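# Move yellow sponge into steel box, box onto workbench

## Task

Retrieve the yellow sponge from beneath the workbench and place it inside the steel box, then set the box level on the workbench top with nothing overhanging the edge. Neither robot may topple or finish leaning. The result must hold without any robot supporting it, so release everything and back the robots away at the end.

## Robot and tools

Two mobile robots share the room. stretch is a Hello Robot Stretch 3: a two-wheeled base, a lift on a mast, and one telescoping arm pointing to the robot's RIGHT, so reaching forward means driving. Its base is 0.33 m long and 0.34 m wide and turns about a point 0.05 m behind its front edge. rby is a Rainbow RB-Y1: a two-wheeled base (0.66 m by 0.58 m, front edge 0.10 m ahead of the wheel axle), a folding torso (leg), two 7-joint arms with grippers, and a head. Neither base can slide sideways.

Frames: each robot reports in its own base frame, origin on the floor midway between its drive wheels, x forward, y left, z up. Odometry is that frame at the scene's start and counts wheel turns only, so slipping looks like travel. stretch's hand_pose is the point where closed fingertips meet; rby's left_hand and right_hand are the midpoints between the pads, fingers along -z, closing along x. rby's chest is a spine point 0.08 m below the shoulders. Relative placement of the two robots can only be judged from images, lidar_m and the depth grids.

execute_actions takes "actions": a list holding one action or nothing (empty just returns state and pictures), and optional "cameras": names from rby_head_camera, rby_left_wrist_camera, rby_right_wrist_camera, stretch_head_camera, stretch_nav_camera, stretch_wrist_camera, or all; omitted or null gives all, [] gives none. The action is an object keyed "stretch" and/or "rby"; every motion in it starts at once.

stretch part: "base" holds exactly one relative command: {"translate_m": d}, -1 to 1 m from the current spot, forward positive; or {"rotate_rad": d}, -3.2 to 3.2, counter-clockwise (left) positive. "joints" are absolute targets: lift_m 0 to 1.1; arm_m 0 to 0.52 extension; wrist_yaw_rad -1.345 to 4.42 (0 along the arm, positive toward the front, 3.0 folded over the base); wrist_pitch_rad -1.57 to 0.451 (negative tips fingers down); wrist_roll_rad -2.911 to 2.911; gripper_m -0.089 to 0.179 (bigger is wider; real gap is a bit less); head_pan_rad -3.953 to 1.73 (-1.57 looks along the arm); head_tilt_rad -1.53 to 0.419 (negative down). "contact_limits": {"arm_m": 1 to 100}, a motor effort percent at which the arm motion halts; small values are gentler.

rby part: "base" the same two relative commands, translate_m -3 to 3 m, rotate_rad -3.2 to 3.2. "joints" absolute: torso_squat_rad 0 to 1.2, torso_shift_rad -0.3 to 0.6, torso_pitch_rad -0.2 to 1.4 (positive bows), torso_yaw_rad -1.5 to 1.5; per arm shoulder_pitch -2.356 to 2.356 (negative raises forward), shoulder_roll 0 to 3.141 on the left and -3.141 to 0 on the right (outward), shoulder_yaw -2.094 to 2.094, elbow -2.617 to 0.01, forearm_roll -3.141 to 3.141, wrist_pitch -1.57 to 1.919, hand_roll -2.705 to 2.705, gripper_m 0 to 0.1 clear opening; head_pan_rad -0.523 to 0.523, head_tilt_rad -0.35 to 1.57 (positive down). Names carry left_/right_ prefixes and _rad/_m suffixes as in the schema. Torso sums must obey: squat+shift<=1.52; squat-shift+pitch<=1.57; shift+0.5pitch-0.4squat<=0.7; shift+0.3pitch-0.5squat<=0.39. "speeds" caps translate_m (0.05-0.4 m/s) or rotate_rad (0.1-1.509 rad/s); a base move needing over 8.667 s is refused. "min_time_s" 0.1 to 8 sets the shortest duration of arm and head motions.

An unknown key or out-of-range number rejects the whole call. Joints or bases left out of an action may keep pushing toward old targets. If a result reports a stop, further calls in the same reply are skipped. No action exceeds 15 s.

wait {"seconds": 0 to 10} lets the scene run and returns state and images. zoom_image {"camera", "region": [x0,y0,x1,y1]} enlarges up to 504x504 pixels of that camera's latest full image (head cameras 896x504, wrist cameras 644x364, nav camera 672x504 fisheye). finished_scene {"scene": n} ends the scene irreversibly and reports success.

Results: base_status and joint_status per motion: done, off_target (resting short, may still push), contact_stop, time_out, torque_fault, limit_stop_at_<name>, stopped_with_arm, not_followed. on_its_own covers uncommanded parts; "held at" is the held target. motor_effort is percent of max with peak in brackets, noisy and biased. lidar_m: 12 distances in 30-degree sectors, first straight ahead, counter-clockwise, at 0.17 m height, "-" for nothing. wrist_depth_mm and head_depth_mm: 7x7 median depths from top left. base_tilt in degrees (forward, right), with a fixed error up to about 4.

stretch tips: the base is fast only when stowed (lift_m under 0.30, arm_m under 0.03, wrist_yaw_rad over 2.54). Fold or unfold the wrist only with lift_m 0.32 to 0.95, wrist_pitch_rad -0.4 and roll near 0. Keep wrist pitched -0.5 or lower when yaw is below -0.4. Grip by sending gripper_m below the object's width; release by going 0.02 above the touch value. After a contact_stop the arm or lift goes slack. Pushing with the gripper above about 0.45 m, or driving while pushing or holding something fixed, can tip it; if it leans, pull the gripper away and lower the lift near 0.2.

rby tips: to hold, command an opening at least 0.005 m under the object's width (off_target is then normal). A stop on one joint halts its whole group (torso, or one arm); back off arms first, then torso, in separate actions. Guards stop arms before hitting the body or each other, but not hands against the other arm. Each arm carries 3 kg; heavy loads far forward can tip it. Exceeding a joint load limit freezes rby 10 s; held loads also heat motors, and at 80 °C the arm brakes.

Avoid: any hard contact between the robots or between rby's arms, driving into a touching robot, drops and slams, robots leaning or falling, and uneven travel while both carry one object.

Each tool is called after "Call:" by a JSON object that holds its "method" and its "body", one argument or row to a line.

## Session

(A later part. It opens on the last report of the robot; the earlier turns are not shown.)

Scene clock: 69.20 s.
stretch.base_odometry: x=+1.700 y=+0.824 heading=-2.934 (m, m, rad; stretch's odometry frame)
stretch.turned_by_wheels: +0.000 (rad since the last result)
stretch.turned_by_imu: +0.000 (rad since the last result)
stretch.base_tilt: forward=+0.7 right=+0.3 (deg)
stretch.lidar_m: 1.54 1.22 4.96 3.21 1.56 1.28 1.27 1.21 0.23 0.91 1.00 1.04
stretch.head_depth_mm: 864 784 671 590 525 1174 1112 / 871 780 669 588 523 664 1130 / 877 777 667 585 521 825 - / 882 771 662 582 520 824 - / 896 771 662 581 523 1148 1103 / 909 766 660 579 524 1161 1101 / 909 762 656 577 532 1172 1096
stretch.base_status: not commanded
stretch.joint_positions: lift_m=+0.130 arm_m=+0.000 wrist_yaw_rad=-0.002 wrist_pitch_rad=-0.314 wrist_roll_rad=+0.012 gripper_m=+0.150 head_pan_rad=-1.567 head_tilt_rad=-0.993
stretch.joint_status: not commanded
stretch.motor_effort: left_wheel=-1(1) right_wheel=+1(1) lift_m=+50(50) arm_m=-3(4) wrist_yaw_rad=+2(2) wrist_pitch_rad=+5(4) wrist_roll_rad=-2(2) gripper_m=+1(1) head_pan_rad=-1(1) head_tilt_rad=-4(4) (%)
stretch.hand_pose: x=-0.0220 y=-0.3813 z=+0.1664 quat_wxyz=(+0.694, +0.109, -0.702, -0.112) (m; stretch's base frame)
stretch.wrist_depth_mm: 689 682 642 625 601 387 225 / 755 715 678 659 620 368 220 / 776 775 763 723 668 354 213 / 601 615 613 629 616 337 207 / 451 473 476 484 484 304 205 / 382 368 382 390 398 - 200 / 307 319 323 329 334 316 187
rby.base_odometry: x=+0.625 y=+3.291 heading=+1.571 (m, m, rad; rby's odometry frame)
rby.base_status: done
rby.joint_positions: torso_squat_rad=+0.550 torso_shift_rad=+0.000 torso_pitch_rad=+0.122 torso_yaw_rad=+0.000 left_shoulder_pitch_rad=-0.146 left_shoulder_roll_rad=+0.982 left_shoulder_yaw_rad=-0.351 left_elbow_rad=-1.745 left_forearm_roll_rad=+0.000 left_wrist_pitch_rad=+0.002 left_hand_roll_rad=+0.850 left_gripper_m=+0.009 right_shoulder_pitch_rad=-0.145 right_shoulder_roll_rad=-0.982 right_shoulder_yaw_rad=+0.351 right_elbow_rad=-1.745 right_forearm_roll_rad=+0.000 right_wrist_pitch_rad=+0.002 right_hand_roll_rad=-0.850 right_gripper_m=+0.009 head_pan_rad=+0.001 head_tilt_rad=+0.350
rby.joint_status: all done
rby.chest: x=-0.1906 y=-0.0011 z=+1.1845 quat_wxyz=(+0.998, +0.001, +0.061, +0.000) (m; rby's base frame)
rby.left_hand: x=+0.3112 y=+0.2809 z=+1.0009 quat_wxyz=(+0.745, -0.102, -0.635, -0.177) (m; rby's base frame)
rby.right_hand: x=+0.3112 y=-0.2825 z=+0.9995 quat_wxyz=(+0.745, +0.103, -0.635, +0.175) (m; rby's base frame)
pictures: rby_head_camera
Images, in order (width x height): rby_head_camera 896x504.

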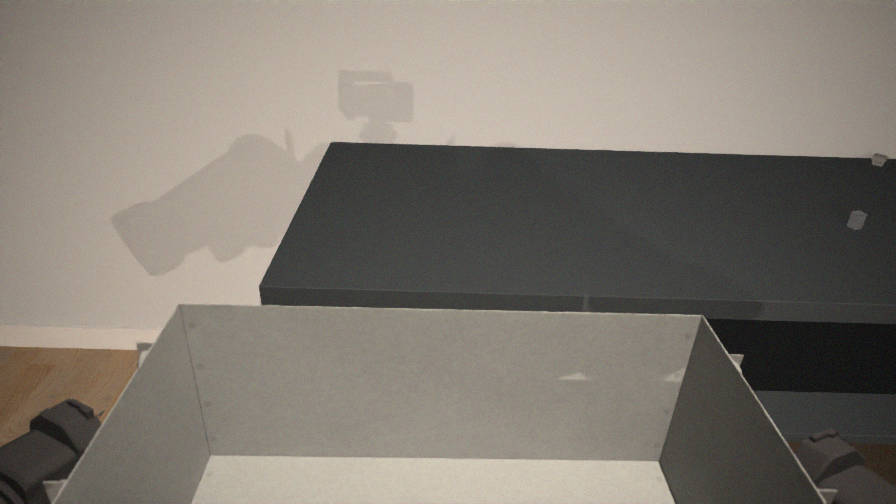

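Call:
{"method": "execute_actions", "body": {
  "actions": [
    {"stretch":{"joints":{"arm_m":0.3,"gripper_m":0.13}},"rby":{"base":{"rotate_rad":-0.5},"speeds":{"rotate_rad":0.7}}}
  ],
  "cameras": []
}}

Call:
{"method": "execute_actions", "body": {
  "actions": [
    {"stretch":{"joints":{"lift_m":0.04,"wrist_pitch_rad":-0.4}},"rby":{"base":{"translate_m":0.6},"speeds":{"translate_m":0.25}}}
  ],
  "cameras": ["stretch_wrist_camera"]
}}

Call:
{"method": "execute_actions", "body": {
  "actions": [
    {"rby":{"base":{"rotate_rad":0.5},"speeds":{"rotate_rad":0.7},"joints":{"head_tilt_rad":0.7}}}
  ],
  "cameras": ["rby_head_camera","stretch_nav_camera"]
}}

Scene clock: 72.50 s.
stretch.base_odometry: x=+1.700 y=+0.824 heading=-2.934 (m, m, rad; stretch's odometry frame)
stretch.turned_by_wheels: +0.000 (rad since the last result)
stretch.turned_by_imu: -0.002 (rad since the last result)
stretch.base_tilt: forward=+0.6 right=+0.3 (deg)
stretch.lidar_m: 1.49 1.30 4.97 3.21 1.56 1.28 1.27 1.21 0.23 0.91 0.99 1.04
stretch.head_depth_mm: 864 785 673 588 524 1177 1113 / 868 779 670 587 522 714 1124 / 876 779 667 585 521 820 - / 886 772 664 583 520 836 - / 894 770 662 581 524 1146 1104 / 909 764 659 578 525 1162 1101 / 908 763 658 577 531 1175 1097
stretch.base_status: not commanded
stretch.joint_positions: lift_m=+0.130 arm_m=+0.030 wrist_yaw_rad=-0.001 wrist_pitch_rad=-0.315 wrist_roll_rad=+0.011 gripper_m=+0.130 head_pan_rad=-1.567 head_tilt_rad=-0.993
stretch.joint_status: arm_m contact_stop (moved +0.030 of +0.300); the others done
stretch.on_its_own: arm_m is slack since a contact_stop, until your next command for it (your +0.300 is given up)
stretch.motor_effort: left_wheel=+0(20) right_wheel=+0(3) lift_m=+46(51) arm_m=+0(36) wrist_yaw_rad=+0(2) wrist_pitch_rad=+5(6) wrist_roll_rad=-1(2) gripper_m=-1(89) head_pan_rad=+0(1) head_tilt_rad=-4(4) (%)
stretch.hand_pose: x=-0.0218 y=-0.4116 z=+0.1663 quat_wxyz=(+0.695, +0.110, -0.702, -0.112) (m; stretch's base frame)
stretch.wrist_depth_mm: 636 621 607 600 562 393 231 / 702 675 633 627 599 379 224 / 749 730 711 656 629 363 219 / 585 600 614 603 620 345 214 / 455 479 471 481 493 322 209 / 379 - 388 386 397 279 205 / 316 313 321 329 333 315 196
rby.base_odometry: x=+0.625 y=+3.291 heading=+1.072 (m, m, rad; rby's odometry frame)
rby.base_status: done
rby.joint_positions: torso_squat_rad=+0.550 torso_shift_rad=+0.000 torso_pitch_rad=+0.122 torso_yaw_rad=+0.000 left_shoulder_pitch_rad=-0.146 left_shoulder_roll_rad=+0.982 left_shoulder_yaw_rad=-0.351 left_elbow_rad=-1.745 left_forearm_roll_rad=+0.000 left_wrist_pitch_rad=+0.002 left_hand_roll_rad=+0.850 left_gripper_m=+0.009 right_shoulder_pitch_rad=-0.145 right_shoulder_roll_rad=-0.982 right_shoulder_yaw_rad=+0.351 right_elbow_rad=-1.745 right_forearm_roll_rad=+0.000 right_wrist_pitch_rad=+0.002 right_hand_roll_rad=-0.850 right_gripper_m=+0.009 head_pan_rad=+0.001 head_tilt_rad=+0.350
rby.joint_status: not commanded
rby.chest: x=-0.1906 y=-0.0011 z=+1.1845 quat_wxyz=(+0.998, +0.001, +0.061, +0.000) (m; rby's base frame)
rby.left_hand: x=+0.3112 y=+0.2810 z=+1.0009 quat_wxyz=(+0.745, -0.102, -0.635, -0.177) (m; rby's base frame)
rby.right_hand: x=+0.3112 y=-0.2825 z=+0.9995 quat_wxyz=(+0.745, +0.103, -0.635, +0.175) (m; rby's base frame)
pictures: none
No camera images: the call's "cameras" was empty. Leave "cameras" out to get every camera's image.

not run: a stop came earlier in this reply.

not run: a stop came earlier in this reply.

Call:
{"method": "execute_actions", "body": {
  "actions": [
    {"stretch":{"joints":{"arm_m":0.0}},"rby":{"base":{"translate_m":0.6},"speeds":{"translate_m":0.25}}}
  ],
  "cameras": []
}}

Call:
{"method": "execute_actions", "body": {
  "actions": [
    {"stretch":{"base":{"translate_m":0.1}},"rby":{"base":{"rotate_rad":0.5},"speeds":{"rotate_rad":0.7},"joints":{"head_tilt_rad":0.7}}}
  ],
  "cameras": ["rby_head_camera"]
}}

Call:
{"method": "execute_actions", "body": {
  "actions": [
    {"stretch":{"joints":{"arm_m":0.3},"contact_limits":{"arm_m":25}}}
  ],
  "cameras": ["stretch_wrist_camera","stretch_nav_camera"]
}}

Scene clock: 76.40 s.
stretch.base_odometry: x=+1.700 y=+0.824 heading=-2.934 (m, m, rad; stretch's odometry frame)
stretch.turned_by_wheels: +0.000 (rad since the last result)
stretch.turned_by_imu: +0.001 (rad since the last result)
stretch.base_tilt: forward=+0.6 right=+0.3 (deg)
stretch.lidar_m: 0.80 1.02 4.95 3.22 1.56 1.28 1.27 1.22 0.23 0.91 0.99 1.04
stretch.head_depth_mm: 865 781 674 589 524 1179 1113 / 870 781 670 587 522 714 1129 / 878 776 666 585 520 824 - / 885 773 665 583 520 833 - / 895 768 663 581 524 1148 1105 / 908 763 660 579 525 1163 1099 / 907 762 657 576 533 1169 1099
stretch.base_status: not commanded
stretch.joint_positions: lift_m=+0.130 arm_m=+0.000 wrist_yaw_rad=-0.001 wrist_pitch_rad=-0.315 wrist_roll_rad=+0.011 gripper_m=+0.130 head_pan_rad=-1.567 head_tilt_rad=-0.993
stretch.joint_status: all done
stretch.motor_effort: left_wheel=+0(0) right_wheel=+0(0) lift_m=+46(45) arm_m=-3(4) wrist_yaw_rad=+0(0) wrist_pitch_rad=+5(5) wrist_roll_rad=-1(1) gripper_m=+0(0) head_pan_rad=-2(1) head_tilt_rad=-5(4) (%)
stretch.hand_pose: x=-0.0218 y=-0.3815 z=+0.1663 quat_wxyz=(+0.695, +0.110, -0.702, -0.112) (m; stretch's base frame)
stretch.wrist_depth_mm: 688 677 633 618 602 376 221 / 751 687 678 637 637 371 218 / 778 760 702 707 660 348 213 / 588 602 631 631 604 337 207 / 462 471 461 481 493 312 203 / 382 - 388 386 391 268 199 / 319 309 321 329 335 314 190
rby.base_odometry: x=+0.912 y=+3.818 heading=+1.072 (m, m, rad; rby's odometry frame)
rby.base_status: done
rby.joint_positions: torso_squat_rad=+0.550 torso_shift_rad=+0.000 torso_pitch_rad=+0.122 torso_yaw_rad=+0.000 left_shoulder_pitch_rad=-0.146 left_shoulder_roll_rad=+0.982 left_shoulder_yaw_rad=-0.351 left_elbow_rad=-1.745 left_forearm_roll_rad=+0.000 left_wrist_pitch_rad=+0.002 left_hand_roll_rad=+0.850 left_gripper_m=+0.009 right_shoulder_pitch_rad=-0.145 right_shoulder_roll_rad=-0.982 right_shoulder_yaw_rad=+0.351 right_elbow_rad=-1.745 right_forearm_roll_rad=+0.000 right_wrist_pitch_rad=+0.002 right_hand_roll_rad=-0.850 right_gripper_m=+0.009 head_pan_rad=+0.001 head_tilt_rad=+0.350
rby.joint_status: not commanded
rby.chest: x=-0.1905 y=-0.0011 z=+1.1845 quat_wxyz=(+0.998, +0.001, +0.061, +0.000) (m; rby's base frame)
rby.left_hand: x=+0.3112 y=+0.2809 z=+1.0008 quat_wxyz=(+0.745, -0.102, -0.635, -0.177) (m; rby's base frame)
rby.right_hand: x=+0.3112 y=-0.2825 z=+0.9995 quat_wxyz=(+0.745, +0.103, -0.635, +0.175) (m; rby's base frame)
pictures: none
No camera images: the call's "cameras" was empty. Leave "cameras" out to get every camera's image.

Scene clock: 78.73 s.
stretch.base_odometry: x=+1.602 y=+0.803 heading=-2.934 (m, m, rad; stretch's odometry frame)
stretch.turned_by_wheels: +0.000 (rad since the last result)
stretch.turned_by_imu: +0.001 (rad since the last result)
stretch.base_tilt: forward=+0.5 right=+0.3 (deg)
stretch.lidar_m: 0.67 0.79 4.95 3.46 1.68 1.37 1.37 0.30 0.36 0.92 1.01 0.95
stretch.head_depth_mm: 867 784 674 589 524 742 1115 / 870 780 670 586 523 819 1129 / 884 776 667 585 521 839 - / 896 771 665 583 527 848 - / 902 769 662 582 534 1165 1105 / 911 766 661 578 533 1179 1098 / 906 762 657 577 541 1186 1099
stretch.base_status: done
stretch.joint_positions: lift_m=+0.130 arm_m=+0.000 wrist_yaw_rad=-0.001 wrist_pitch_rad=-0.315 wrist_roll_rad=+0.011 gripper_m=+0.130 head_pan_rad=-1.567 head_tilt_rad=-0.993
stretch.joint_status: not commanded
stretch.motor_effort: left_wheel=+0(4) right_wheel=-1(1) lift_m=+46(46) arm_m=-3(4) wrist_yaw_rad=+1(1) wrist_pitch_rad=+5(5) wrist_roll_rad=-2(1) gripper_m=+1(0) head_pan_rad=-1(1) head_tilt_rad=-5(5) (%)
stretch.hand_pose: x=-0.0218 y=-0.3815 z=+0.1663 quat_wxyz=(+0.695, +0.110, -0.702, -0.112) (m; stretch's base frame)
stretch.wrist_depth_mm: 709 680 658 649 615 563 380 / 780 741 688 661 654 574 380 / 802 769 760 713 696 594 361 / 587 603 616 628 653 570 351 / 456 479 474 488 485 477 347 / 377 - 379 388 395 425 340 / 317 310 328 327 331 323 319
rby.base_odometry: x=+0.912 y=+3.818 heading=+1.571 (m, m, rad; rby's odometry frame)
rby.base_status: done
rby.joint_positions: torso_squat_rad=+0.550 torso_shift_rad=+0.000 torso_pitch_rad=+0.122 torso_yaw_rad=+0.000 left_shoulder_pitch_rad=-0.146 left_shoulder_roll_rad=+0.982 left_shoulder_yaw_rad=-0.351 left_elbow_rad=-1.745 left_forearm_roll_rad=+0.000 left_wrist_pitch_rad=+0.002 left_hand_roll_rad=+0.850 left_gripper_m=+0.009 right_shoulder_pitch_rad=-0.145 right_shoulder_roll_rad=-0.982 right_shoulder_yaw_rad=+0.351 right_elbow_rad=-1.745 right_forearm_roll_rad=+0.000 right_wrist_pitch_rad=+0.002 right_hand_roll_rad=-0.850 right_gripper_m=+0.009 head_pan_rad=+0.001 head_tilt_rad=+0.700
rby.joint_status: all done
rby.chest: x=-0.1906 y=-0.0012 z=+1.1845 quat_wxyz=(+0.998, +0.001, +0.061, +0.000) (m; rby's base frame)
rby.left_hand: x=+0.3112 y=+0.2809 z=+1.0008 quat_wxyz=(+0.745, -0.102, -0.635, -0.177) (m; rby's base frame)
rby.right_hand: x=+0.3112 y=-0.2825 z=+0.9995 quat_wxyz=(+0.745, +0.103, -0.635, +0.175) (m; rby's base frame)
pictures: rby_head_camera
Images, in order (width x height): rby_head_camera 896x504.

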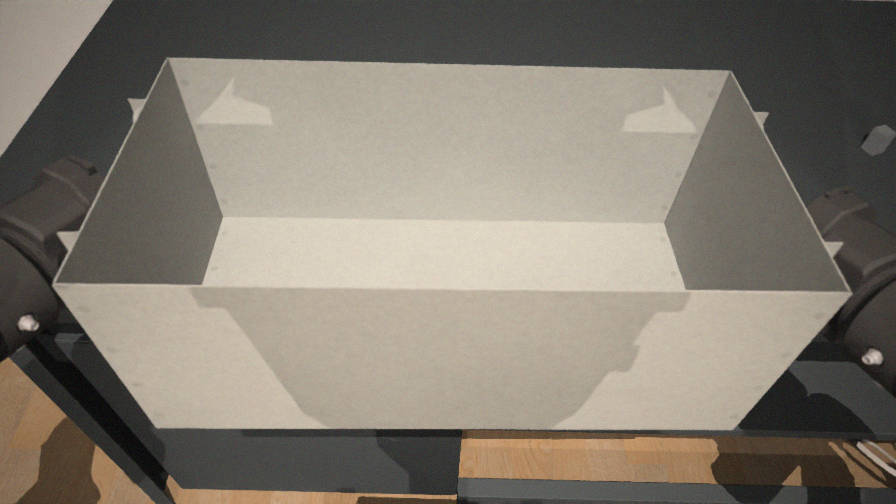

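Scene clock: 82.17 s.
stretch.base_odometry: x=+1.602 y=+0.803 heading=-2.934 (m, m, rad; stretch's odometry frame)
stretch.turned_by_wheels: +0.000 (rad since the last result)
stretch.turned_by_imu: +0.001 (rad since the last result)
stretch.base_tilt: forward=+0.8 right=+0.4 (deg)
stretch.lidar_m: 0.67 0.79 4.94 3.46 1.68 1.37 1.37 0.30 0.36 0.92 1.01 0.96
stretch.head_depth_mm: 867 784 673 589 524 739 1114 / 872 780 670 588 523 819 1127 / 884 776 668 584 520 829 - / 898 771 665 584 526 1137 - / 898 772 662 581 533 1163 1107 / 913 766 659 579 533 1179 1100 / 907 762 656 578 540 1191 1095
stretch.base_status: not commanded
stretch.joint_positions: lift_m=+0.130 arm_m=+0.300 wrist_yaw_rad=-0.001 wrist_pitch_rad=-0.315 wrist_roll_rad=+0.011 gripper_m=+0.130 head_pan_rad=-1.567 head_tilt_rad=-0.993
stretch.joint_status: all done
stretch.motor_effort: left_wheel=+0(0) right_wheel=-1(1) lift_m=+46(46) arm_m=+4(4) wrist_yaw_rad=+2(0) wrist_pitch_rad=+5(5) wrist_roll_rad=-1(2) gripper_m=-1(1) head_pan_rad=-1(1) head_tilt_rad=-5(5) (%)
stretch.contact_limits: arm_m 25 (drawing in: default 24, maximum 39; extending or still: default 32, maximum 53)
stretch.hand_pose: x=-0.0218 y=-0.6808 z=+0.1663 quat_wxyz=(+0.695, +0.110, -0.702, -0.112) (m; stretch's base frame)
stretch.wrist_depth_mm: 392 373 362 347 339 328 317 / 418 406 385 373 359 342 333 / 443 430 416 395 377 367 371 / 488 458 445 426 411 394 382 / 461 472 469 449 356 421 362 / 374 - 381 386 361 420 377 / 316 308 321 326 333 324 343
rby.base_odometry: x=+0.912 y=+3.818 heading=+1.571 (m, m, rad; rby's odometry frame)
rby.base_status: not commanded
rby.joint_positions: torso_squat_rad=+0.550 torso_shift_rad=+0.000 torso_pitch_rad=+0.122 torso_yaw_rad=+0.000 left_shoulder_pitch_rad=-0.146 left_shoulder_roll_rad=+0.982 left_shoulder_yaw_rad=-0.351 left_elbow_rad=-1.745 left_forearm_roll_rad=+0.000 left_wrist_pitch_rad=+0.002 left_hand_roll_rad=+0.850 left_gripper_m=+0.009 right_shoulder_pitch_rad=-0.145 right_shoulder_roll_rad=-0.982 right_shoulder_yaw_rad=+0.351 right_elbow_rad=-1.745 right_forearm_roll_rad=+0.000 right_wrist_pitch_rad=+0.002 right_hand_roll_rad=-0.850 right_gripper_m=+0.009 head_pan_rad=+0.001 head_tilt_rad=+0.700
rby.joint_status: not commanded
rby.chest: x=-0.1906 y=-0.0012 z=+1.1845 quat_wxyz=(+0.998, +0.001, +0.061, +0.000) (m; rby's base frame)
rby.left_hand: x=+0.3112 y=+0.2809 z=+1.0008 quat_wxyz=(+0.745, -0.102, -0.635, -0.177) (m; rby's base frame)
rby.right_hand: x=+0.3112 y=-0.2825 z=+0.9995 quat_wxyz=(+0.745, +0.103, -0.635, +0.175) (m; rby's base frame)
pictures: stretch_nav_camera (sideways: a quarter turn counterclockwise sets it upright), stretch_wrist_camera
Images, in order (width x height): stretch_nav_camera 672x504, stretch_wrist_camera 644x364.

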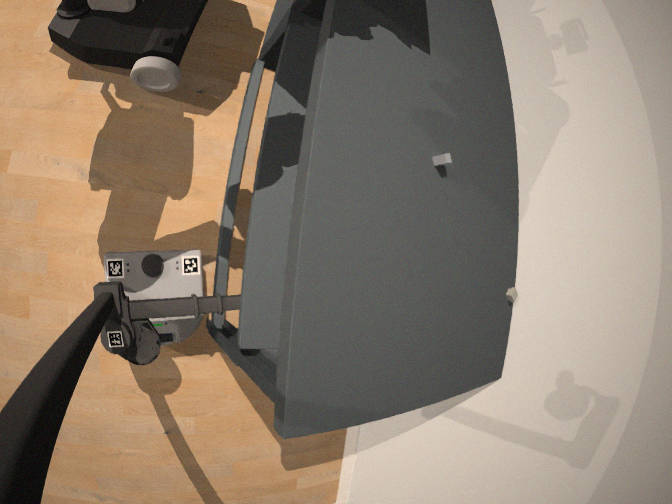

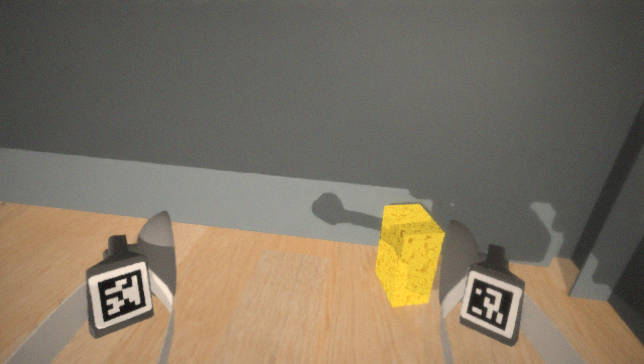

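Call:
{"method": "execute_actions", "body": {
  "actions": [
    {"stretch":{"joints":{"wrist_yaw_rad":-0.38,"wrist_pitch_rad":-0.45,"lift_m":0.06,"gripper_m":0.15}},"rby":{"base":{"translate_m":0.2},"speeds":{"translate_m":0.15}}}
  ],
  "cameras": ["stretch_wrist_camera","rby_head_camera"]
}}

Call:
{"method": "execute_actions", "body": {
  "actions": [
    {"stretch":{"joints":{"arm_m":0.4}},"rby":{"joints":{"torso_squat_rad":0.68}}}
  ],
  "cameras": ["stretch_wrist_camera","rby_head_camera"]
}}

Scene clock: 85.00 s.
stretch.base_odometry: x=+1.602 y=+0.803 heading=-2.934 (m, m, rad; stretch's odometry frame)
stretch.turned_by_wheels: +0.000 (rad since the last result)
stretch.turned_by_imu: +0.000 (rad since the last result)
stretch.base_tilt: forward=+0.5 right=+0.2 (deg)
stretch.lidar_m: 0.66 0.81 4.97 3.47 1.68 1.37 1.36 0.29 0.36 0.92 1.01 0.67
stretch.head_depth_mm: 867 784 672 589 524 741 1115 / 872 781 669 586 522 821 1126 / 883 776 668 584 520 837 - / 896 774 664 583 527 1142 - / 900 769 662 581 533 1165 1103 / 912 763 659 579 533 1176 1102 / 909 763 658 577 540 1191 1100
stretch.base_status: not commanded
stretch.joint_positions: lift_m=+0.060 arm_m=+0.300 wrist_yaw_rad=-0.377 wrist_pitch_rad=-0.463 wrist_roll_rad=+0.011 gripper_m=+0.150 head_pan_rad=-1.567 head_tilt_rad=-0.993
stretch.joint_status: all done
stretch.motor_effort: left_wheel=+0(0) right_wheel=-1(1) lift_m=+32(40) arm_m=+3(4) wrist_yaw_rad=-2(4) wrist_pitch_rad=+4(5) wrist_roll_rad=-1(1) gripper_m=+1(84) head_pan_rad=-1(1) head_tilt_rad=-5(5) (%)
stretch.hand_pose: x=-0.1020 y=-0.6478 z=+0.0631 quat_wxyz=(+0.642, +0.029, -0.710, -0.289) (m; stretch's base frame)
stretch.wrist_depth_mm: 310 328 339 363 386 315 237 / 333 347 355 393 406 320 243 / 362 378 377 406 413 328 245 / 317 324 322 333 344 323 248 / 263 270 269 275 280 292 251 / - 221 230 234 235 - 237 / 189 197 199 203 206 201 214
rby.base_odometry: x=+0.911 y=+4.018 heading=+1.572 (m, m, rad; rby's odometry frame)
rby.base_status: done
rby.joint_positions: torso_squat_rad=+0.550 torso_shift_rad=+0.000 torso_pitch_rad=+0.122 torso_yaw_rad=+0.000 left_shoulder_pitch_rad=-0.146 left_shoulder_roll_rad=+0.982 left_shoulder_yaw_rad=-0.351 left_elbow_rad=-1.745 left_forearm_roll_rad=+0.000 left_wrist_pitch_rad=+0.002 left_hand_roll_rad=+0.850 left_gripper_m=+0.009 right_shoulder_pitch_rad=-0.145 right_shoulder_roll_rad=-0.982 right_shoulder_yaw_rad=+0.351 right_elbow_rad=-1.745 right_forearm_roll_rad=+0.000 right_wrist_pitch_rad=+0.002 right_hand_roll_rad=-0.850 right_gripper_m=+0.009 head_pan_rad=+0.001 head_tilt_rad=+0.700
rby.joint_status: not commanded
rby.chest: x=-0.1906 y=-0.0011 z=+1.1845 quat_wxyz=(+0.998, +0.001, +0.061, +0.000) (m; rby's base frame)
rby.left_hand: x=+0.3112 y=+0.2809 z=+1.0008 quat_wxyz=(+0.745, -0.102, -0.635, -0.177) (m; rby's base frame)
rby.right_hand: x=+0.3112 y=-0.2825 z=+0.9995 quat_wxyz=(+0.745, +0.103, -0.635, +0.175) (m; rby's base frame)
pictures: rby_head_camera, stretch_wrist_camera
Images, in order (width x height): rby_head_camera 896x504, stretch_wrist_camera 644x364.

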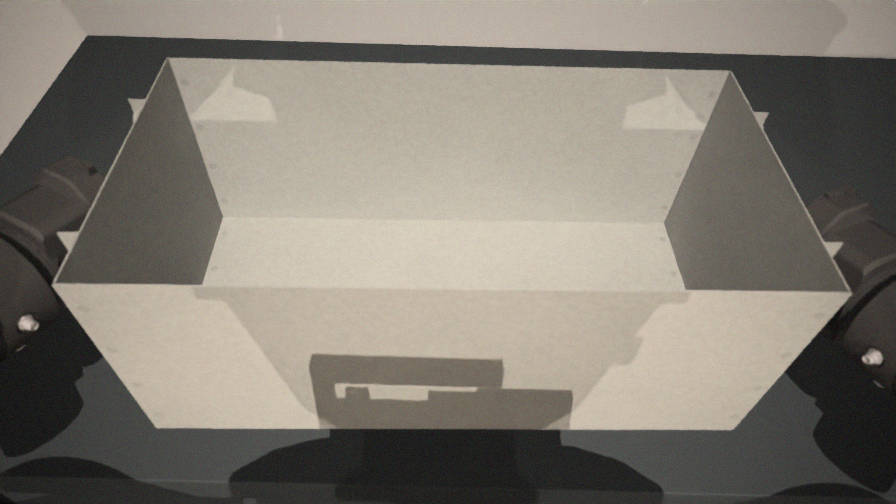

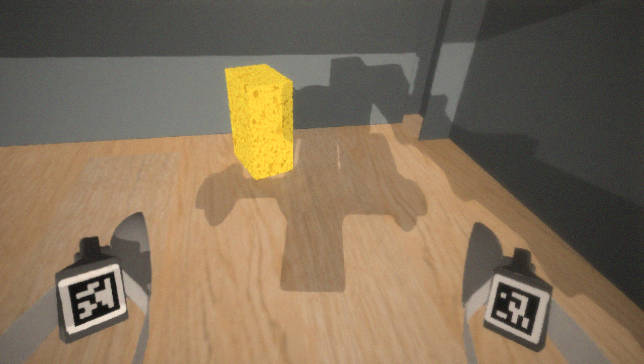

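Scene clock: 86.97 s.
stretch.base_odometry: x=+1.602 y=+0.803 heading=-2.934 (m, m, rad; stretch's odometry frame)
stretch.turned_by_wheels: +0.000 (rad since the last result)
stretch.turned_by_imu: +0.000 (rad since the last result)
stretch.base_tilt: forward=+0.7 right=+0.2 (deg)
stretch.lidar_m: 0.66 0.81 4.95 3.47 1.68 1.37 1.37 0.30 0.36 0.92 1.01 0.66
stretch.head_depth_mm: 867 784 672 590 524 740 1111 / 871 779 669 586 522 818 1125 / 884 777 667 585 521 837 - / 896 774 665 582 526 1138 - / 902 769 663 582 533 1168 1105 / 915 765 660 579 534 1175 1099 / 909 763 657 577 541 1186 1097
stretch.base_status: not commanded
stretch.joint_positions: lift_m=+0.060 arm_m=+0.400 wrist_yaw_rad=-0.378 wrist_pitch_rad=-0.463 wrist_roll_rad=+0.011 gripper_m=+0.150 head_pan_rad=-1.567 head_tilt_rad=-0.993
stretch.joint_status: all done
stretch.motor_effort: left_wheel=+0(0) right_wheel=-1(1) lift_m=+32(32) arm_m=+4(4) wrist_yaw_rad=-2(3) wrist_pitch_rad=+4(4) wrist_roll_rad=-2(1) gripper_m=+1(0) head_pan_rad=-1(1) head_tilt_rad=-5(4) (%)
stretch.hand_pose: x=-0.1022 y=-0.7477 z=+0.0631 quat_wxyz=(+0.642, +0.029, -0.710, -0.289) (m; stretch's base frame)
stretch.wrist_depth_mm: 230 239 252 267 283 302 251 / 246 257 272 290 307 323 256 / 266 281 290 233 344 322 258 / 288 300 311 234 339 335 264 / 262 270 269 257 279 290 266 / - 222 229 233 235 - 243 / 190 195 198 201 205 203 214
rby.base_odometry: x=+0.911 y=+4.018 heading=+1.572 (m, m, rad; rby's odometry frame)
rby.base_status: not commanded
rby.joint_positions: torso_squat_rad=+0.680 torso_shift_rad=+0.000 torso_pitch_rad=+0.122 torso_yaw_rad=+0.000 left_shoulder_pitch_rad=-0.146 left_shoulder_roll_rad=+0.982 left_shoulder_yaw_rad=-0.351 left_elbow_rad=-1.745 left_forearm_roll_rad=+0.000 left_wrist_pitch_rad=+0.002 left_hand_roll_rad=+0.850 left_gripper_m=+0.009 right_shoulder_pitch_rad=-0.145 right_shoulder_roll_rad=-0.982 right_shoulder_yaw_rad=+0.351 right_elbow_rad=-1.745 right_forearm_roll_rad=+0.000 right_wrist_pitch_rad=+0.002 right_hand_roll_rad=-0.850 right_gripper_m=+0.009 head_pan_rad=+0.001 head_tilt_rad=+0.700
rby.joint_status: all done
rby.chest: x=-0.1906 y=-0.0011 z=+1.1320 quat_wxyz=(+0.998, +0.001, +0.061, +0.000) (m; rby's base frame)
rby.left_hand: x=+0.3112 y=+0.2810 z=+0.9484 quat_wxyz=(+0.745, -0.102, -0.635, -0.177) (m; rby's base frame)
rby.right_hand: x=+0.3112 y=-0.2824 z=+0.9470 quat_wxyz=(+0.745, +0.103, -0.635, +0.175) (m; rby's base frame)
pictures: rby_head_camera, stretch_wrist_camera
Images, in order (width x height): rby_head_camera 896x504, stretch_wrist_camera 644x364.

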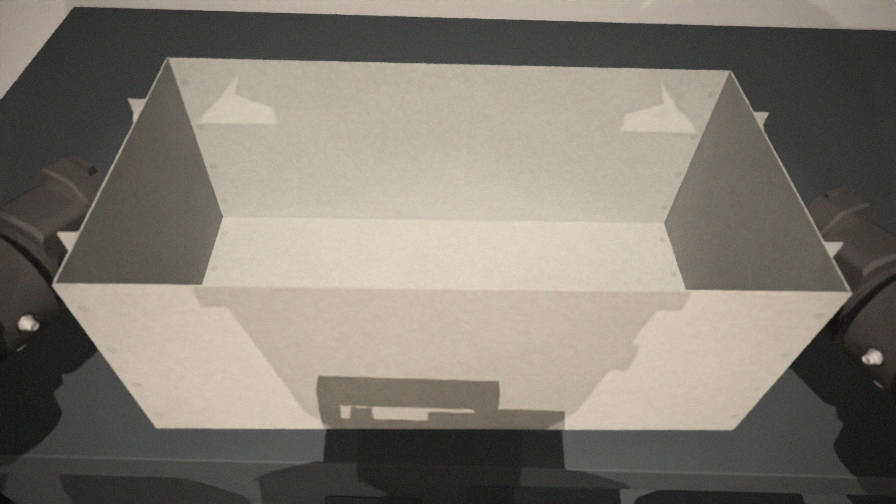

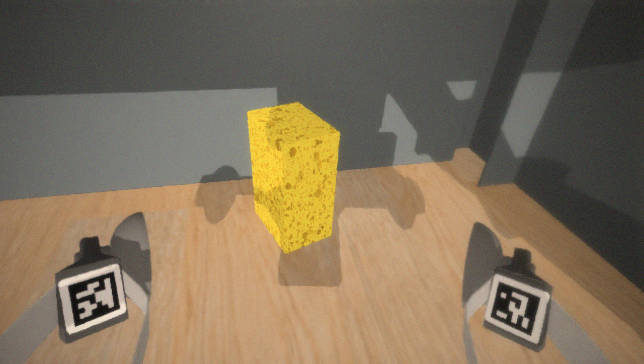

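Call:
{"method": "execute_actions", "body": {
  "actions": [
    {"stretch":{"joints":{"arm_m":0.47}},"rby":{"joints":{"torso_squat_rad":0.75}}}
  ],
  "cameras": ["stretch_wrist_camera","rby_head_camera"]
}}

Scene clock: 88.87 s.
stretch.base_odometry: x=+1.602 y=+0.803 heading=-2.934 (m, m, rad; stretch's odometry frame)
stretch.turned_by_wheels: +0.000 (rad since the last result)
stretch.turned_by_imu: +0.000 (rad since the last result)
stretch.base_tilt: forward=+0.6 right=+0.4 (deg)
stretch.lidar_m: 0.66 0.81 4.93 3.46 1.68 1.37 1.37 0.30 0.36 0.92 1.01 0.66
stretch.head_depth_mm: 866 782 672 589 524 740 1117 / 871 780 669 586 523 819 1127 / 883 775 669 585 521 837 - / 895 773 665 584 527 1136 - / 904 768 662 581 532 1162 1103 / 910 765 659 578 533 1174 1103 / 910 761 656 577 541 1191 1097
stretch.base_status: not commanded
stretch.joint_positions: lift_m=+0.060 arm_m=+0.470 wrist_yaw_rad=-0.378 wrist_pitch_rad=-0.463 wrist_roll_rad=+0.011 gripper_m=+0.150 head_pan_rad=-1.567 head_tilt_rad=-0.993
stretch.joint_status: all done
stretch.motor_effort: left_wheel=+0(0) right_wheel=-1(1) lift_m=+32(32) arm_m=+4(4) wrist_yaw_rad=-2(2) wrist_pitch_rad=+4(4) wrist_roll_rad=-1(1) gripper_m=+1(0) head_pan_rad=-1(1) head_tilt_rad=-5(5) (%)
stretch.hand_pose: x=-0.1022 y=-0.8177 z=+0.0631 quat_wxyz=(+0.642, +0.029, -0.710, -0.289) (m; stretch's base frame)
stretch.wrist_depth_mm: 171 178 187 199 212 224 245 / 184 194 205 215 231 247 262 / 198 209 223 235 256 274 249 / 215 229 246 175 284 315 261 / 235 247 261 165 269 287 266 / - 220 229 191 233 - 243 / 188 194 200 199 204 201 214
rby.base_odometry: x=+0.911 y=+4.018 heading=+1.572 (m, m, rad; rby's odometry frame)
rby.base_status: not commanded
rby.joint_positions: torso_squat_rad=+0.750 torso_shift_rad=-0.002 torso_pitch_rad=+0.118 torso_yaw_rad=+0.000 left_shoulder_pitch_rad=-0.148 left_shoulder_roll_rad=+0.983 left_shoulder_yaw_rad=-0.348 left_elbow_rad=-1.746 left_forearm_roll_rad=+0.000 left_wrist_pitch_rad=+0.002 left_hand_roll_rad=+0.850 left_gripper_m=+0.008 right_shoulder_pitch_rad=-0.151 right_shoulder_roll_rad=-0.983 right_shoulder_yaw_rad=+0.345 right_elbow_rad=-1.749 right_forearm_roll_rad=+0.000 right_wrist_pitch_rad=+0.000 right_hand_roll_rad=-0.850 right_gripper_m=+0.009 head_pan_rad=+0.001 head_tilt_rad=+0.700
rby.joint_status: all done
rby.chest: x=-0.1923 y=-0.0008 z=+1.0998 quat_wxyz=(+0.998, +0.001, +0.059, +0.000) (m; rby's base frame)
rby.left_hand: x=+0.3109 y=+0.2815 z=+0.9199 quat_wxyz=(+0.742, -0.101, -0.638, -0.177) (m; rby's base frame)
rby.right_hand: x=+0.3122 y=-0.2809 z=+0.9232 quat_wxyz=(+0.739, +0.103, -0.641, +0.177) (m; rby's base frame)
pictures: rby_head_camera, stretch_wrist_camera
Images, in order (width x height): rby_head_camera 896x504, stretch_wrist_camera 644x364.

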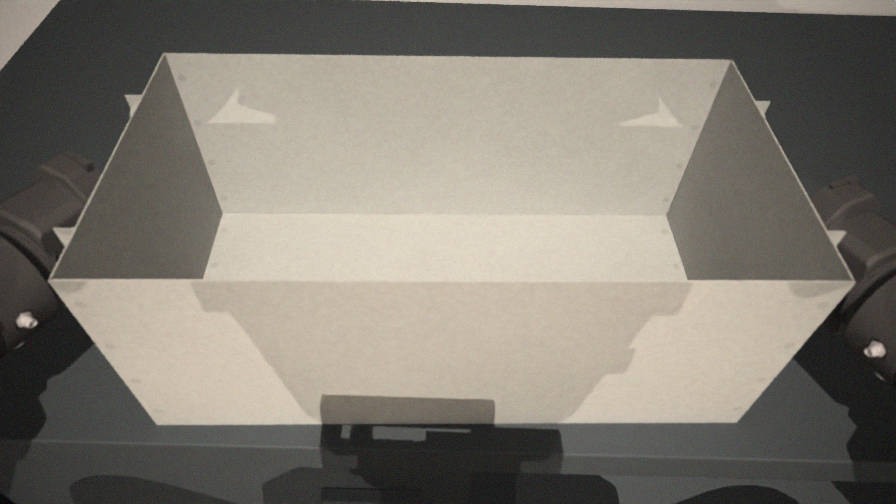

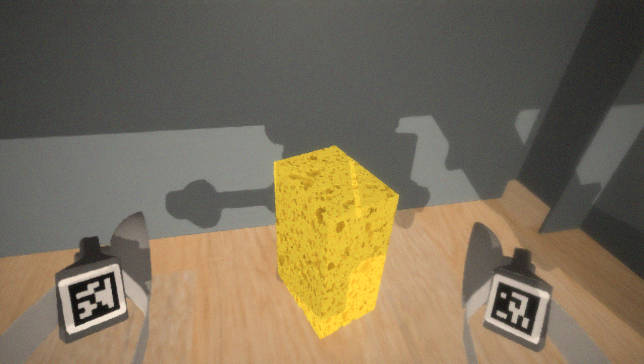

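Call:
{"method": "execute_actions", "body": {
  "actions": [
    {"stretch":{"joints":{"gripper_m":0.02}},"rby":{"joints":{"left_gripper_m":0.06,"right_gripper_m":0.06}}}
  ],
  "cameras": ["stretch_wrist_camera"]
}}

Call:
{"method": "execute_actions", "body": {
  "actions": [
    {"stretch":{"joints":{"lift_m":0.13}},"rby":{"joints":{"left_shoulder_roll_rad":1.15,"right_shoulder_roll_rad":-1.15}}}
  ],
  "cameras": ["rby_left_wrist_camera","rby_right_wrist_camera"]
}}

Call:
{"method": "execute_actions", "body": {
  "actions": [
    {"stretch":{"joints":{"arm_m":0.0,"wrist_yaw_rad":0}},"rby":{"base":{"translate_m":-1.3}}}
  ],
  "cameras": ["stretch_wrist_camera","rby_head_camera"]
}}

Scene clock: 91.27 s.
stretch.base_odometry: x=+1.602 y=+0.803 heading=-2.934 (m, m, rad; stretch's odometry frame)
stretch.turned_by_wheels: +0.000 (rad since the last result)
stretch.turned_by_imu: +0.000 (rad since the last result)
stretch.base_tilt: forward=+0.6 right=+0.3 (deg)
stretch.lidar_m: 0.66 0.81 4.93 3.46 1.69 1.37 1.36 0.30 0.36 0.92 1.01 0.66
stretch.head_depth_mm: 867 784 672 589 524 740 1118 / 872 779 669 587 522 821 1129 / 884 776 667 586 521 835 - / 896 771 665 582 527 1135 - / 902 770 661 581 532 1166 1102 / 910 767 659 579 533 1174 1101 / 911 764 656 578 541 1185 1097
stretch.base_status: not commanded
stretch.joint_positions: lift_m=+0.060 arm_m=+0.470 wrist_yaw_rad=-0.378 wrist_pitch_rad=-0.463 wrist_roll_rad=+0.011 gripper_m=+0.020 head_pan_rad=-1.567 head_tilt_rad=-0.993
stretch.joint_status: all done
stretch.motor_effort: left_wheel=+0(0) right_wheel=-1(1) lift_m=+32(32) arm_m=+4(4) wrist_yaw_rad=-2(2) wrist_pitch_rad=+5(5) wrist_roll_rad=-2(1) gripper_m=-6(95) head_pan_rad=-2(2) head_tilt_rad=-4(4) (%)
stretch.hand_pose: x=-0.1022 y=-0.8177 z=+0.0631 quat_wxyz=(+0.642, +0.029, -0.710, -0.289) (m; stretch's base frame)
stretch.wrist_depth_mm: 171 179 187 200 212 226 244 / 184 193 204 217 232 248 263 / 199 210 218 236 255 278 245 / 219 230 238 174 287 317 259 / 238 249 259 168 282 284 270 / 223 226 - 192 243 239 245 / 194 197 198 202 200 206 210
rby.base_odometry: x=+0.911 y=+4.018 heading=+1.572 (m, m, rad; rby's odometry frame)
rby.base_status: not commanded
rby.joint_positions: torso_squat_rad=+0.750 torso_shift_rad=-0.001 torso_pitch_rad=+0.119 torso_yaw_rad=+0.000 left_shoulder_pitch_rad=-0.148 left_shoulder_roll_rad=+0.983 left_shoulder_yaw_rad=-0.348 left_elbow_rad=-1.746 left_forearm_roll_rad=+0.000 left_wrist_pitch_rad=+0.002 left_hand_roll_rad=+0.850 left_gripper_m=+0.059 right_shoulder_pitch_rad=-0.151 right_shoulder_roll_rad=-0.983 right_shoulder_yaw_rad=+0.346 right_elbow_rad=-1.748 right_forearm_roll_rad=+0.000 right_wrist_pitch_rad=+0.001 right_hand_roll_rad=-0.850 right_gripper_m=+0.060 head_pan_rad=+0.001 head_tilt_rad=+0.700
rby.joint_status: all done
rby.chest: x=-0.1920 y=-0.0008 z=+1.0999 quat_wxyz=(+0.998, +0.001, +0.059, +0.000) (m; rby's base frame)
rby.left_hand: x=+0.3112 y=+0.2816 z=+0.9201 quat_wxyz=(+0.742, -0.101, -0.638, -0.177) (m; rby's base frame)
rby.right_hand: x=+0.3123 y=-0.2813 z=+0.9222 quat_wxyz=(+0.740, +0.103, -0.641, +0.177) (m; rby's base frame)
pictures: stretch_wrist_camera
Images, in order (width x height): stretch_wrist_camera 644x364.

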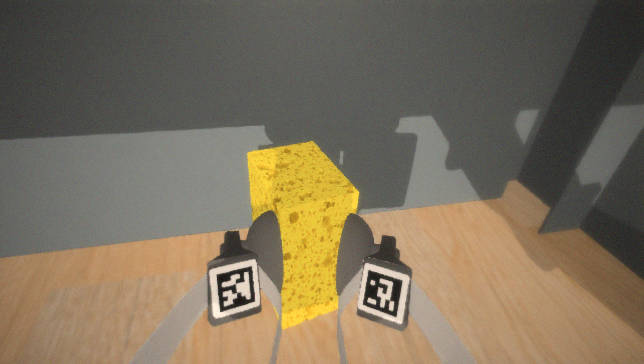

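Scene clock: 92.73 s.
stretch.base_odometry: x=+1.602 y=+0.803 heading=-2.934 (m, m, rad; stretch's odometry frame)
stretch.turned_by_wheels: +0.000 (rad since the last result)
stretch.turned_by_imu: +0.000 (rad since the last result)
stretch.base_tilt: forward=+0.5 right=+0.3 (deg)
stretch.lidar_m: 0.66 0.81 4.95 3.46 1.68 1.37 1.36 0.30 0.36 0.92 1.01 0.67
stretch.head_depth_mm: 869 782 671 589 524 740 1116 / 872 779 669 586 523 818 1123 / 884 777 667 585 521 832 - / 897 772 664 583 528 1139 - / 902 770 661 580 532 1163 1103 / 912 765 660 580 533 1173 1100 / 909 761 656 577 539 1186 1099
stretch.base_status: not commanded
stretch.joint_positions: lift_m=+0.130 arm_m=+0.470 wrist_yaw_rad=-0.378 wrist_pitch_rad=-0.464 wrist_roll_rad=+0.011 gripper_m=+0.020 head_pan_rad=-1.567 head_tilt_rad=-0.993
stretch.joint_status: all done
stretch.motor_effort: left_wheel=+0(0) right_wheel=-1(1) lift_m=+50(56) arm_m=+4(3) wrist_yaw_rad=-2(2) wrist_pitch_rad=+5(5) wrist_roll_rad=-1(1) gripper_m=-6(6) head_pan_rad=-1(2) head_tilt_rad=-5(5) (%)
stretch.hand_pose: x=-0.1021 y=-0.8176 z=+0.1322 quat_wxyz=(+0.642, +0.029, -0.710, -0.289) (m; stretch's base frame)
stretch.wrist_depth_mm: 170 179 189 198 211 226 243 / 184 193 204 217 232 249 262 / 199 209 222 235 254 281 246 / 218 230 238 174 285 318 258 / 239 254 268 168 322 352 278 / 266 281 - 189 332 324 280 / 266 269 271 269 276 282 276
rby.base_odometry: x=+0.911 y=+4.018 heading=+1.572 (m, m, rad; rby's odometry frame)
rby.base_status: not commanded
rby.joint_positions: torso_squat_rad=+0.750 torso_shift_rad=-0.001 torso_pitch_rad=+0.120 torso_yaw_rad=+0.000 left_shoulder_pitch_rad=-0.150 left_shoulder_roll_rad=+1.150 left_shoulder_yaw_rad=-0.350 left_elbow_rad=-1.750 left_forearm_roll_rad=+0.000 left_wrist_pitch_rad=+0.000 left_hand_roll_rad=+0.850 left_gripper_m=+0.060 right_shoulder_pitch_rad=-0.150 right_shoulder_roll_rad=-1.150 right_shoulder_yaw_rad=+0.350 right_elbow_rad=-1.750 right_forearm_roll_rad=+0.000 right_wrist_pitch_rad=+0.000 right_hand_roll_rad=-0.850 right_gripper_m=+0.060 head_pan_rad=+0.001 head_tilt_rad=+0.700
rby.joint_status: all done
rby.chest: x=-0.1915 y=-0.0010 z=+1.0999 quat_wxyz=(+0.998, +0.001, +0.060, +0.000) (m; rby's base frame)
rby.left_hand: x=+0.3132 y=+0.3222 z=+0.9389 quat_wxyz=(+0.745, -0.040, -0.625, -0.230) (m; rby's base frame)
rby.right_hand: x=+0.3135 y=-0.3232 z=+0.9379 quat_wxyz=(+0.745, +0.041, -0.626, +0.229) (m; rby's base frame)
pictures: rby_left_wrist_camera, rby_right_wrist_camera
Images, in order (width x height): rby_left_wrist_camera 644x364, rby_right_wrist_camera 644x364.

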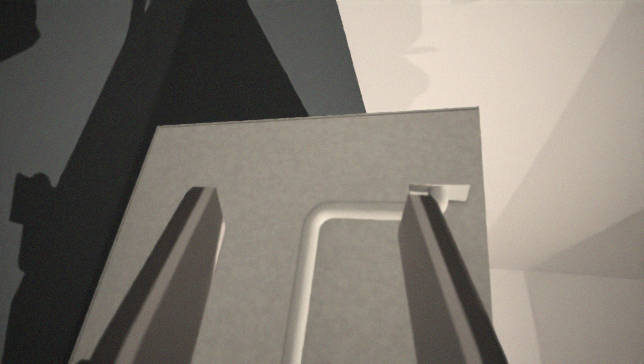

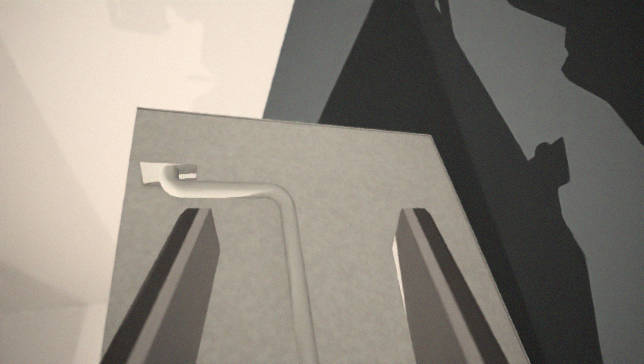

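Scene clock: 97.43 s.
stretch.base_odometry: x=+1.602 y=+0.803 heading=-2.934 (m, m, rad; stretch's odometry frame)
stretch.turned_by_wheels: +0.000 (rad since the last result)
stretch.turned_by_imu: +0.001 (rad since the last result)
stretch.base_tilt: forward=+0.6 right=+0.2 (deg)
stretch.lidar_m: 3.28 1.47 1.36 3.44 1.69 1.37 1.36 0.30 0.36 0.93 1.01 0.95
stretch.head_depth_mm: 869 785 674 590 524 740 1117 / 871 779 670 587 522 819 1125 / 882 778 668 585 521 838 - / 897 773 664 583 527 846 - / 904 770 663 581 533 1163 1106 / 913 765 660 579 533 1178 1102 / 907 760 655 577 541 1183 1095
stretch.base_status: not commanded
stretch.joint_positions: lift_m=+0.130 arm_m=+0.000 wrist_yaw_rad=-0.001 wrist_pitch_rad=-0.464 wrist_roll_rad=+0.010 gripper_m=+0.020 head_pan_rad=-1.567 head_tilt_rad=-0.993
stretch.joint_status: all done
stretch.motor_effort: left_wheel=+0(0) right_wheel=-1(1) lift_m=+50(51) arm_m=-4(3) wrist_yaw_rad=+0(4) wrist_pitch_rad=+5(5) wrist_roll_rad=-1(2) gripper_m=-6(7) head_pan_rad=-1(2) head_tilt_rad=-5(5) (%)
stretch.hand_pose: x=-0.0219 y=-0.3636 z=+0.1321 quat_wxyz=(+0.685, +0.162, -0.691, -0.164) (m; stretch's base frame)
stretch.wrist_depth_mm: 719 697 675 642 616 565 378 / 732 716 715 698 665 587 372 / 557 571 573 591 606 556 356 / 421 438 425 174 472 473 349 / 357 360 371 169 389 390 339 / 307 310 - 190 340 329 320 / 271 271 276 275 276 285 286
rby.base_odometry: x=+0.914 y=+2.718 heading=+1.574 (m, m, rad; rby's odometry frame)
rby.base_status: done
rby.joint_positions: torso_squat_rad=+0.750 torso_shift_rad=-0.001 torso_pitch_rad=+0.120 torso_yaw_rad=+0.000 left_shoulder_pitch_rad=-0.150 left_shoulder_roll_rad=+1.150 left_shoulder_yaw_rad=-0.350 left_elbow_rad=-1.750 left_forearm_roll_rad=+0.000 left_wrist_pitch_rad=+0.000 left_hand_roll_rad=+0.850 left_gripper_m=+0.060 right_shoulder_pitch_rad=-0.150 right_shoulder_roll_rad=-1.150 right_shoulder_yaw_rad=+0.350 right_elbow_rad=-1.750 right_forearm_roll_rad=+0.000 right_wrist_pitch_rad=+0.000 right_hand_roll_rad=-0.850 right_gripper_m=+0.060 head_pan_rad=+0.001 head_tilt_rad=+0.700
rby.joint_status: not commanded
rby.chest: x=-0.1915 y=-0.0010 z=+1.0999 quat_wxyz=(+0.998, +0.001, +0.060, +0.000) (m; rby's base frame)
rby.left_hand: x=+0.3133 y=+0.3221 z=+0.9389 quat_wxyz=(+0.745, -0.040, -0.625, -0.230) (m; rby's base frame)
rby.right_hand: x=+0.3134 y=-0.3233 z=+0.9376 quat_wxyz=(+0.745, +0.041, -0.625, +0.229) (m; rby's base frame)
pictures: rby_head_camera, stretch_wrist_camera
Images, in order (width x height): rby_head_camera 896x504, stretch_wrist_camera 644x364.

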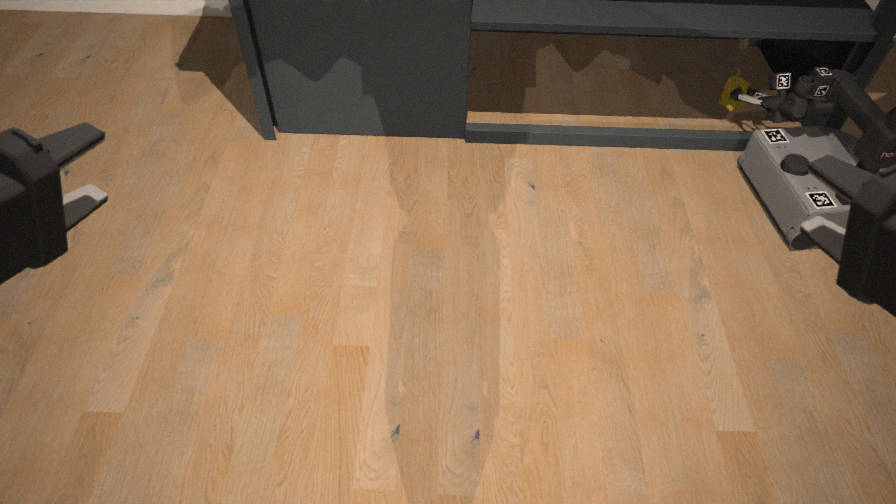

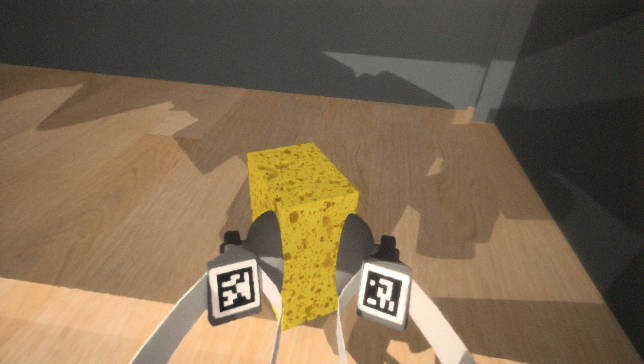

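Call:
{"method": "execute_actions", "body": {
  "actions": [
    {"stretch":{"joints":{"wrist_pitch_rad":-0.2,"lift_m":0.16,"wrist_yaw_rad":1.57}},"rby":{"base":{"translate_m":-0.5}}}
  ],
  "cameras": []
}}

Call:
{"method": "execute_actions", "body": {
  "actions": [
    {"stretch":{"joints":{"lift_m":1.095,"wrist_pitch_rad":-0.07,"head_tilt_rad":-0.6}}}
  ],
  "cameras": []
}}

Call:
{"method": "execute_actions", "body": {
  "actions": [
    {"stretch":{"base":{"translate_m":0.55},"joints":{"wrist_yaw_rad":0}}}
  ],
  "cameras": ["stretch_nav_camera","stretch_wrist_camera"]
}}

Scene clock: 100.80 s.
stretch.base_odometry: x=+1.602 y=+0.803 heading=-2.934 (m, m, rad; stretch's odometry frame)
stretch.turned_by_wheels: +0.000 (rad since the last result)
stretch.turned_by_imu: +0.000 (rad since the last result)
stretch.base_tilt: forward=+0.7 right=+0.4 (deg)
stretch.lidar_m: 3.29 3.42 1.82 3.47 1.68 1.37 1.37 0.30 0.36 0.92 1.01 0.27
stretch.head_depth_mm: 868 784 672 589 524 743 1118 / 873 779 671 588 522 819 1128 / 883 775 667 584 522 838 - / 897 774 665 583 527 847 - / 900 770 662 582 534 1164 1089 / 912 766 660 578 534 1177 1104 / 908 764 658 578 541 1192 1081
stretch.base_status: not commanded
stretch.joint_positions: lift_m=+0.160 arm_m=+0.000 wrist_yaw_rad=+1.567 wrist_pitch_rad=-0.224 wrist_roll_rad=+0.010 gripper_m=+0.020 head_pan_rad=-1.567 head_tilt_rad=-0.993
stretch.joint_status: all done
stretch.motor_effort: left_wheel=+0(0) right_wheel=-1(1) lift_m=+51(54) arm_m=-3(4) wrist_yaw_rad=+3(3) wrist_pitch_rad=+8(8) wrist_roll_rad=-1(1) gripper_m=-6(7) head_pan_rad=-1(1) head_tilt_rad=-5(4) (%)
stretch.hand_pose: x=+0.2231 y=-0.1462 z=+0.2181 quat_wxyz=(+0.552, +0.554, -0.445, +0.437) (m; stretch's base frame)
stretch.wrist_depth_mm: - - - - - 712 683 / - - - - - 743 721 / - - - - 981 789 759 / 797 850 795 175 861 830 779 / 596 610 633 168 614 672 679 / 484 481 - 190 478 491 519 / 395 397 394 395 406 392 424
rby.base_odometry: x=+0.916 y=+2.218 heading=+1.575 (m, m, rad; rby's odometry frame)
rby.base_status: done
rby.joint_positions: torso_squat_rad=+0.750 torso_shift_rad=-0.001 torso_pitch_rad=+0.120 torso_yaw_rad=+0.000 left_shoulder_pitch_rad=-0.150 left_shoulder_roll_rad=+1.150 left_shoulder_yaw_rad=-0.350 left_elbow_rad=-1.750 left_forearm_roll_rad=+0.000 left_wrist_pitch_rad=+0.000 left_hand_roll_rad=+0.850 left_gripper_m=+0.060 right_shoulder_pitch_rad=-0.150 right_shoulder_roll_rad=-1.150 right_shoulder_yaw_rad=+0.350 right_elbow_rad=-1.750 right_forearm_roll_rad=+0.000 right_wrist_pitch_rad=+0.000 right_hand_roll_rad=-0.850 right_gripper_m=+0.060 head_pan_rad=+0.001 head_tilt_rad=+0.700
rby.joint_status: not commanded
rby.chest: x=-0.1915 y=-0.0010 z=+1.0999 quat_wxyz=(+0.998, +0.001, +0.060, +0.000) (m; rby's base frame)
rby.left_hand: x=+0.3133 y=+0.3220 z=+0.9389 quat_wxyz=(+0.745, -0.040, -0.625, -0.230) (m; rby's base frame)
rby.right_hand: x=+0.3134 y=-0.3233 z=+0.9376 quat_wxyz=(+0.745, +0.041, -0.625, +0.229) (m; rby's base frame)
pictures: none
No camera images: the call's "cameras" was empty. Leave "cameras" out to get every camera's image.

Scene clock: 105.37 s.
stretch.base_odometry: x=+1.602 y=+0.803 heading=-2.934 (m, m, rad; stretch's odometry frame)
stretch.turned_by_wheels: +0.000 (rad since the last result)
stretch.turned_by_imu: +0.001 (rad since the last result)
stretch.base_tilt: forward=+0.7 right=+0.3 (deg)
stretch.lidar_m: 3.30 3.40 1.82 3.45 1.68 1.37 1.37 0.30 0.36 0.92 1.01 0.95
stretch.head_depth_mm: 789 865 958 908 711 585 495 / 803 880 980 904 706 581 494 / 817 898 999 896 703 578 492 / 835 918 1022 890 699 576 489 / 848 934 1042 883 695 572 487 / 863 956 1052 876 691 570 485 / 880 974 1068 869 685 567 483
stretch.base_status: not commanded
stretch.joint_positions: lift_m=+0.580 arm_m=+0.000 wrist_yaw_rad=+1.569 wrist_pitch_rad=-0.092 wrist_roll_rad=+0.010 gripper_m=+0.020 head_pan_rad=-1.567 head_tilt_rad=-0.605
stretch.joint_status: lift_m contact_stop (moved +0.421 of +0.935); the others done
stretch.on_its_own: lift_m is slack since a contact_stop, until your next command for it (your +1.095 is given up)
stretch.motor_effort: left_wheel=+0(1) right_wheel=+0(2) lift_m=+40(86) arm_m=+0(4) wrist_yaw_rad=+2(2) wrist_pitch_rad=+8(7) wrist_roll_rad=+0(1) gripper_m=+0(6) head_pan_rad=-1(1) head_tilt_rad=+4(37) (%)
stretch.hand_pose: x=+0.2316 y=-0.1455 z=+0.6716 quat_wxyz=(+0.521, +0.524, -0.479, +0.473) (m; stretch's base frame)
stretch.wrist_depth_mm: - - - - 907 517 125 / - - - - 847 205 123 / - - - - - - 146 / - - - - 968 811 790 / - - - - 880 817 794 / - - - - 671 642 665 / - - - - - 504 509
rby.base_odometry: x=+0.916 y=+2.218 heading=+1.575 (m, m, rad; rby's odometry frame)
rby.base_status: not commanded
rby.joint_positions: torso_squat_rad=+0.750 torso_shift_rad=-0.001 torso_pitch_rad=+0.120 torso_yaw_rad=+0.000 left_shoulder_pitch_rad=-0.150 left_shoulder_roll_rad=+1.150 left_shoulder_yaw_rad=-0.350 left_elbow_rad=-1.750 left_forearm_roll_rad=+0.000 left_wrist_pitch_rad=+0.000 left_hand_roll_rad=+0.850 left_gripper_m=+0.060 right_shoulder_pitch_rad=-0.150 right_shoulder_roll_rad=-1.150 right_shoulder_yaw_rad=+0.350 right_elbow_rad=-1.750 right_forearm_roll_rad=+0.000 right_wrist_pitch_rad=+0.000 right_hand_roll_rad=-0.850 right_gripper_m=+0.060 head_pan_rad=+0.001 head_tilt_rad=+0.700
rby.joint_status: not commanded
rby.chest: x=-0.1915 y=-0.0010 z=+1.0999 quat_wxyz=(+0.998, +0.001, +0.060, +0.000) (m; rby's base frame)
rby.left_hand: x=+0.3133 y=+0.3220 z=+0.9389 quat_wxyz=(+0.745, -0.040, -0.625, -0.230) (m; rby's base frame)
rby.right_hand: x=+0.3134 y=-0.3233 z=+0.9376 quat_wxyz=(+0.745, +0.041, -0.625, +0.229) (m; rby's base frame)
pictures: none
No camera images: the call's "cameras" was empty. Leave "cameras" out to get every camera's image.

not run: a stop came earlier in this reply.


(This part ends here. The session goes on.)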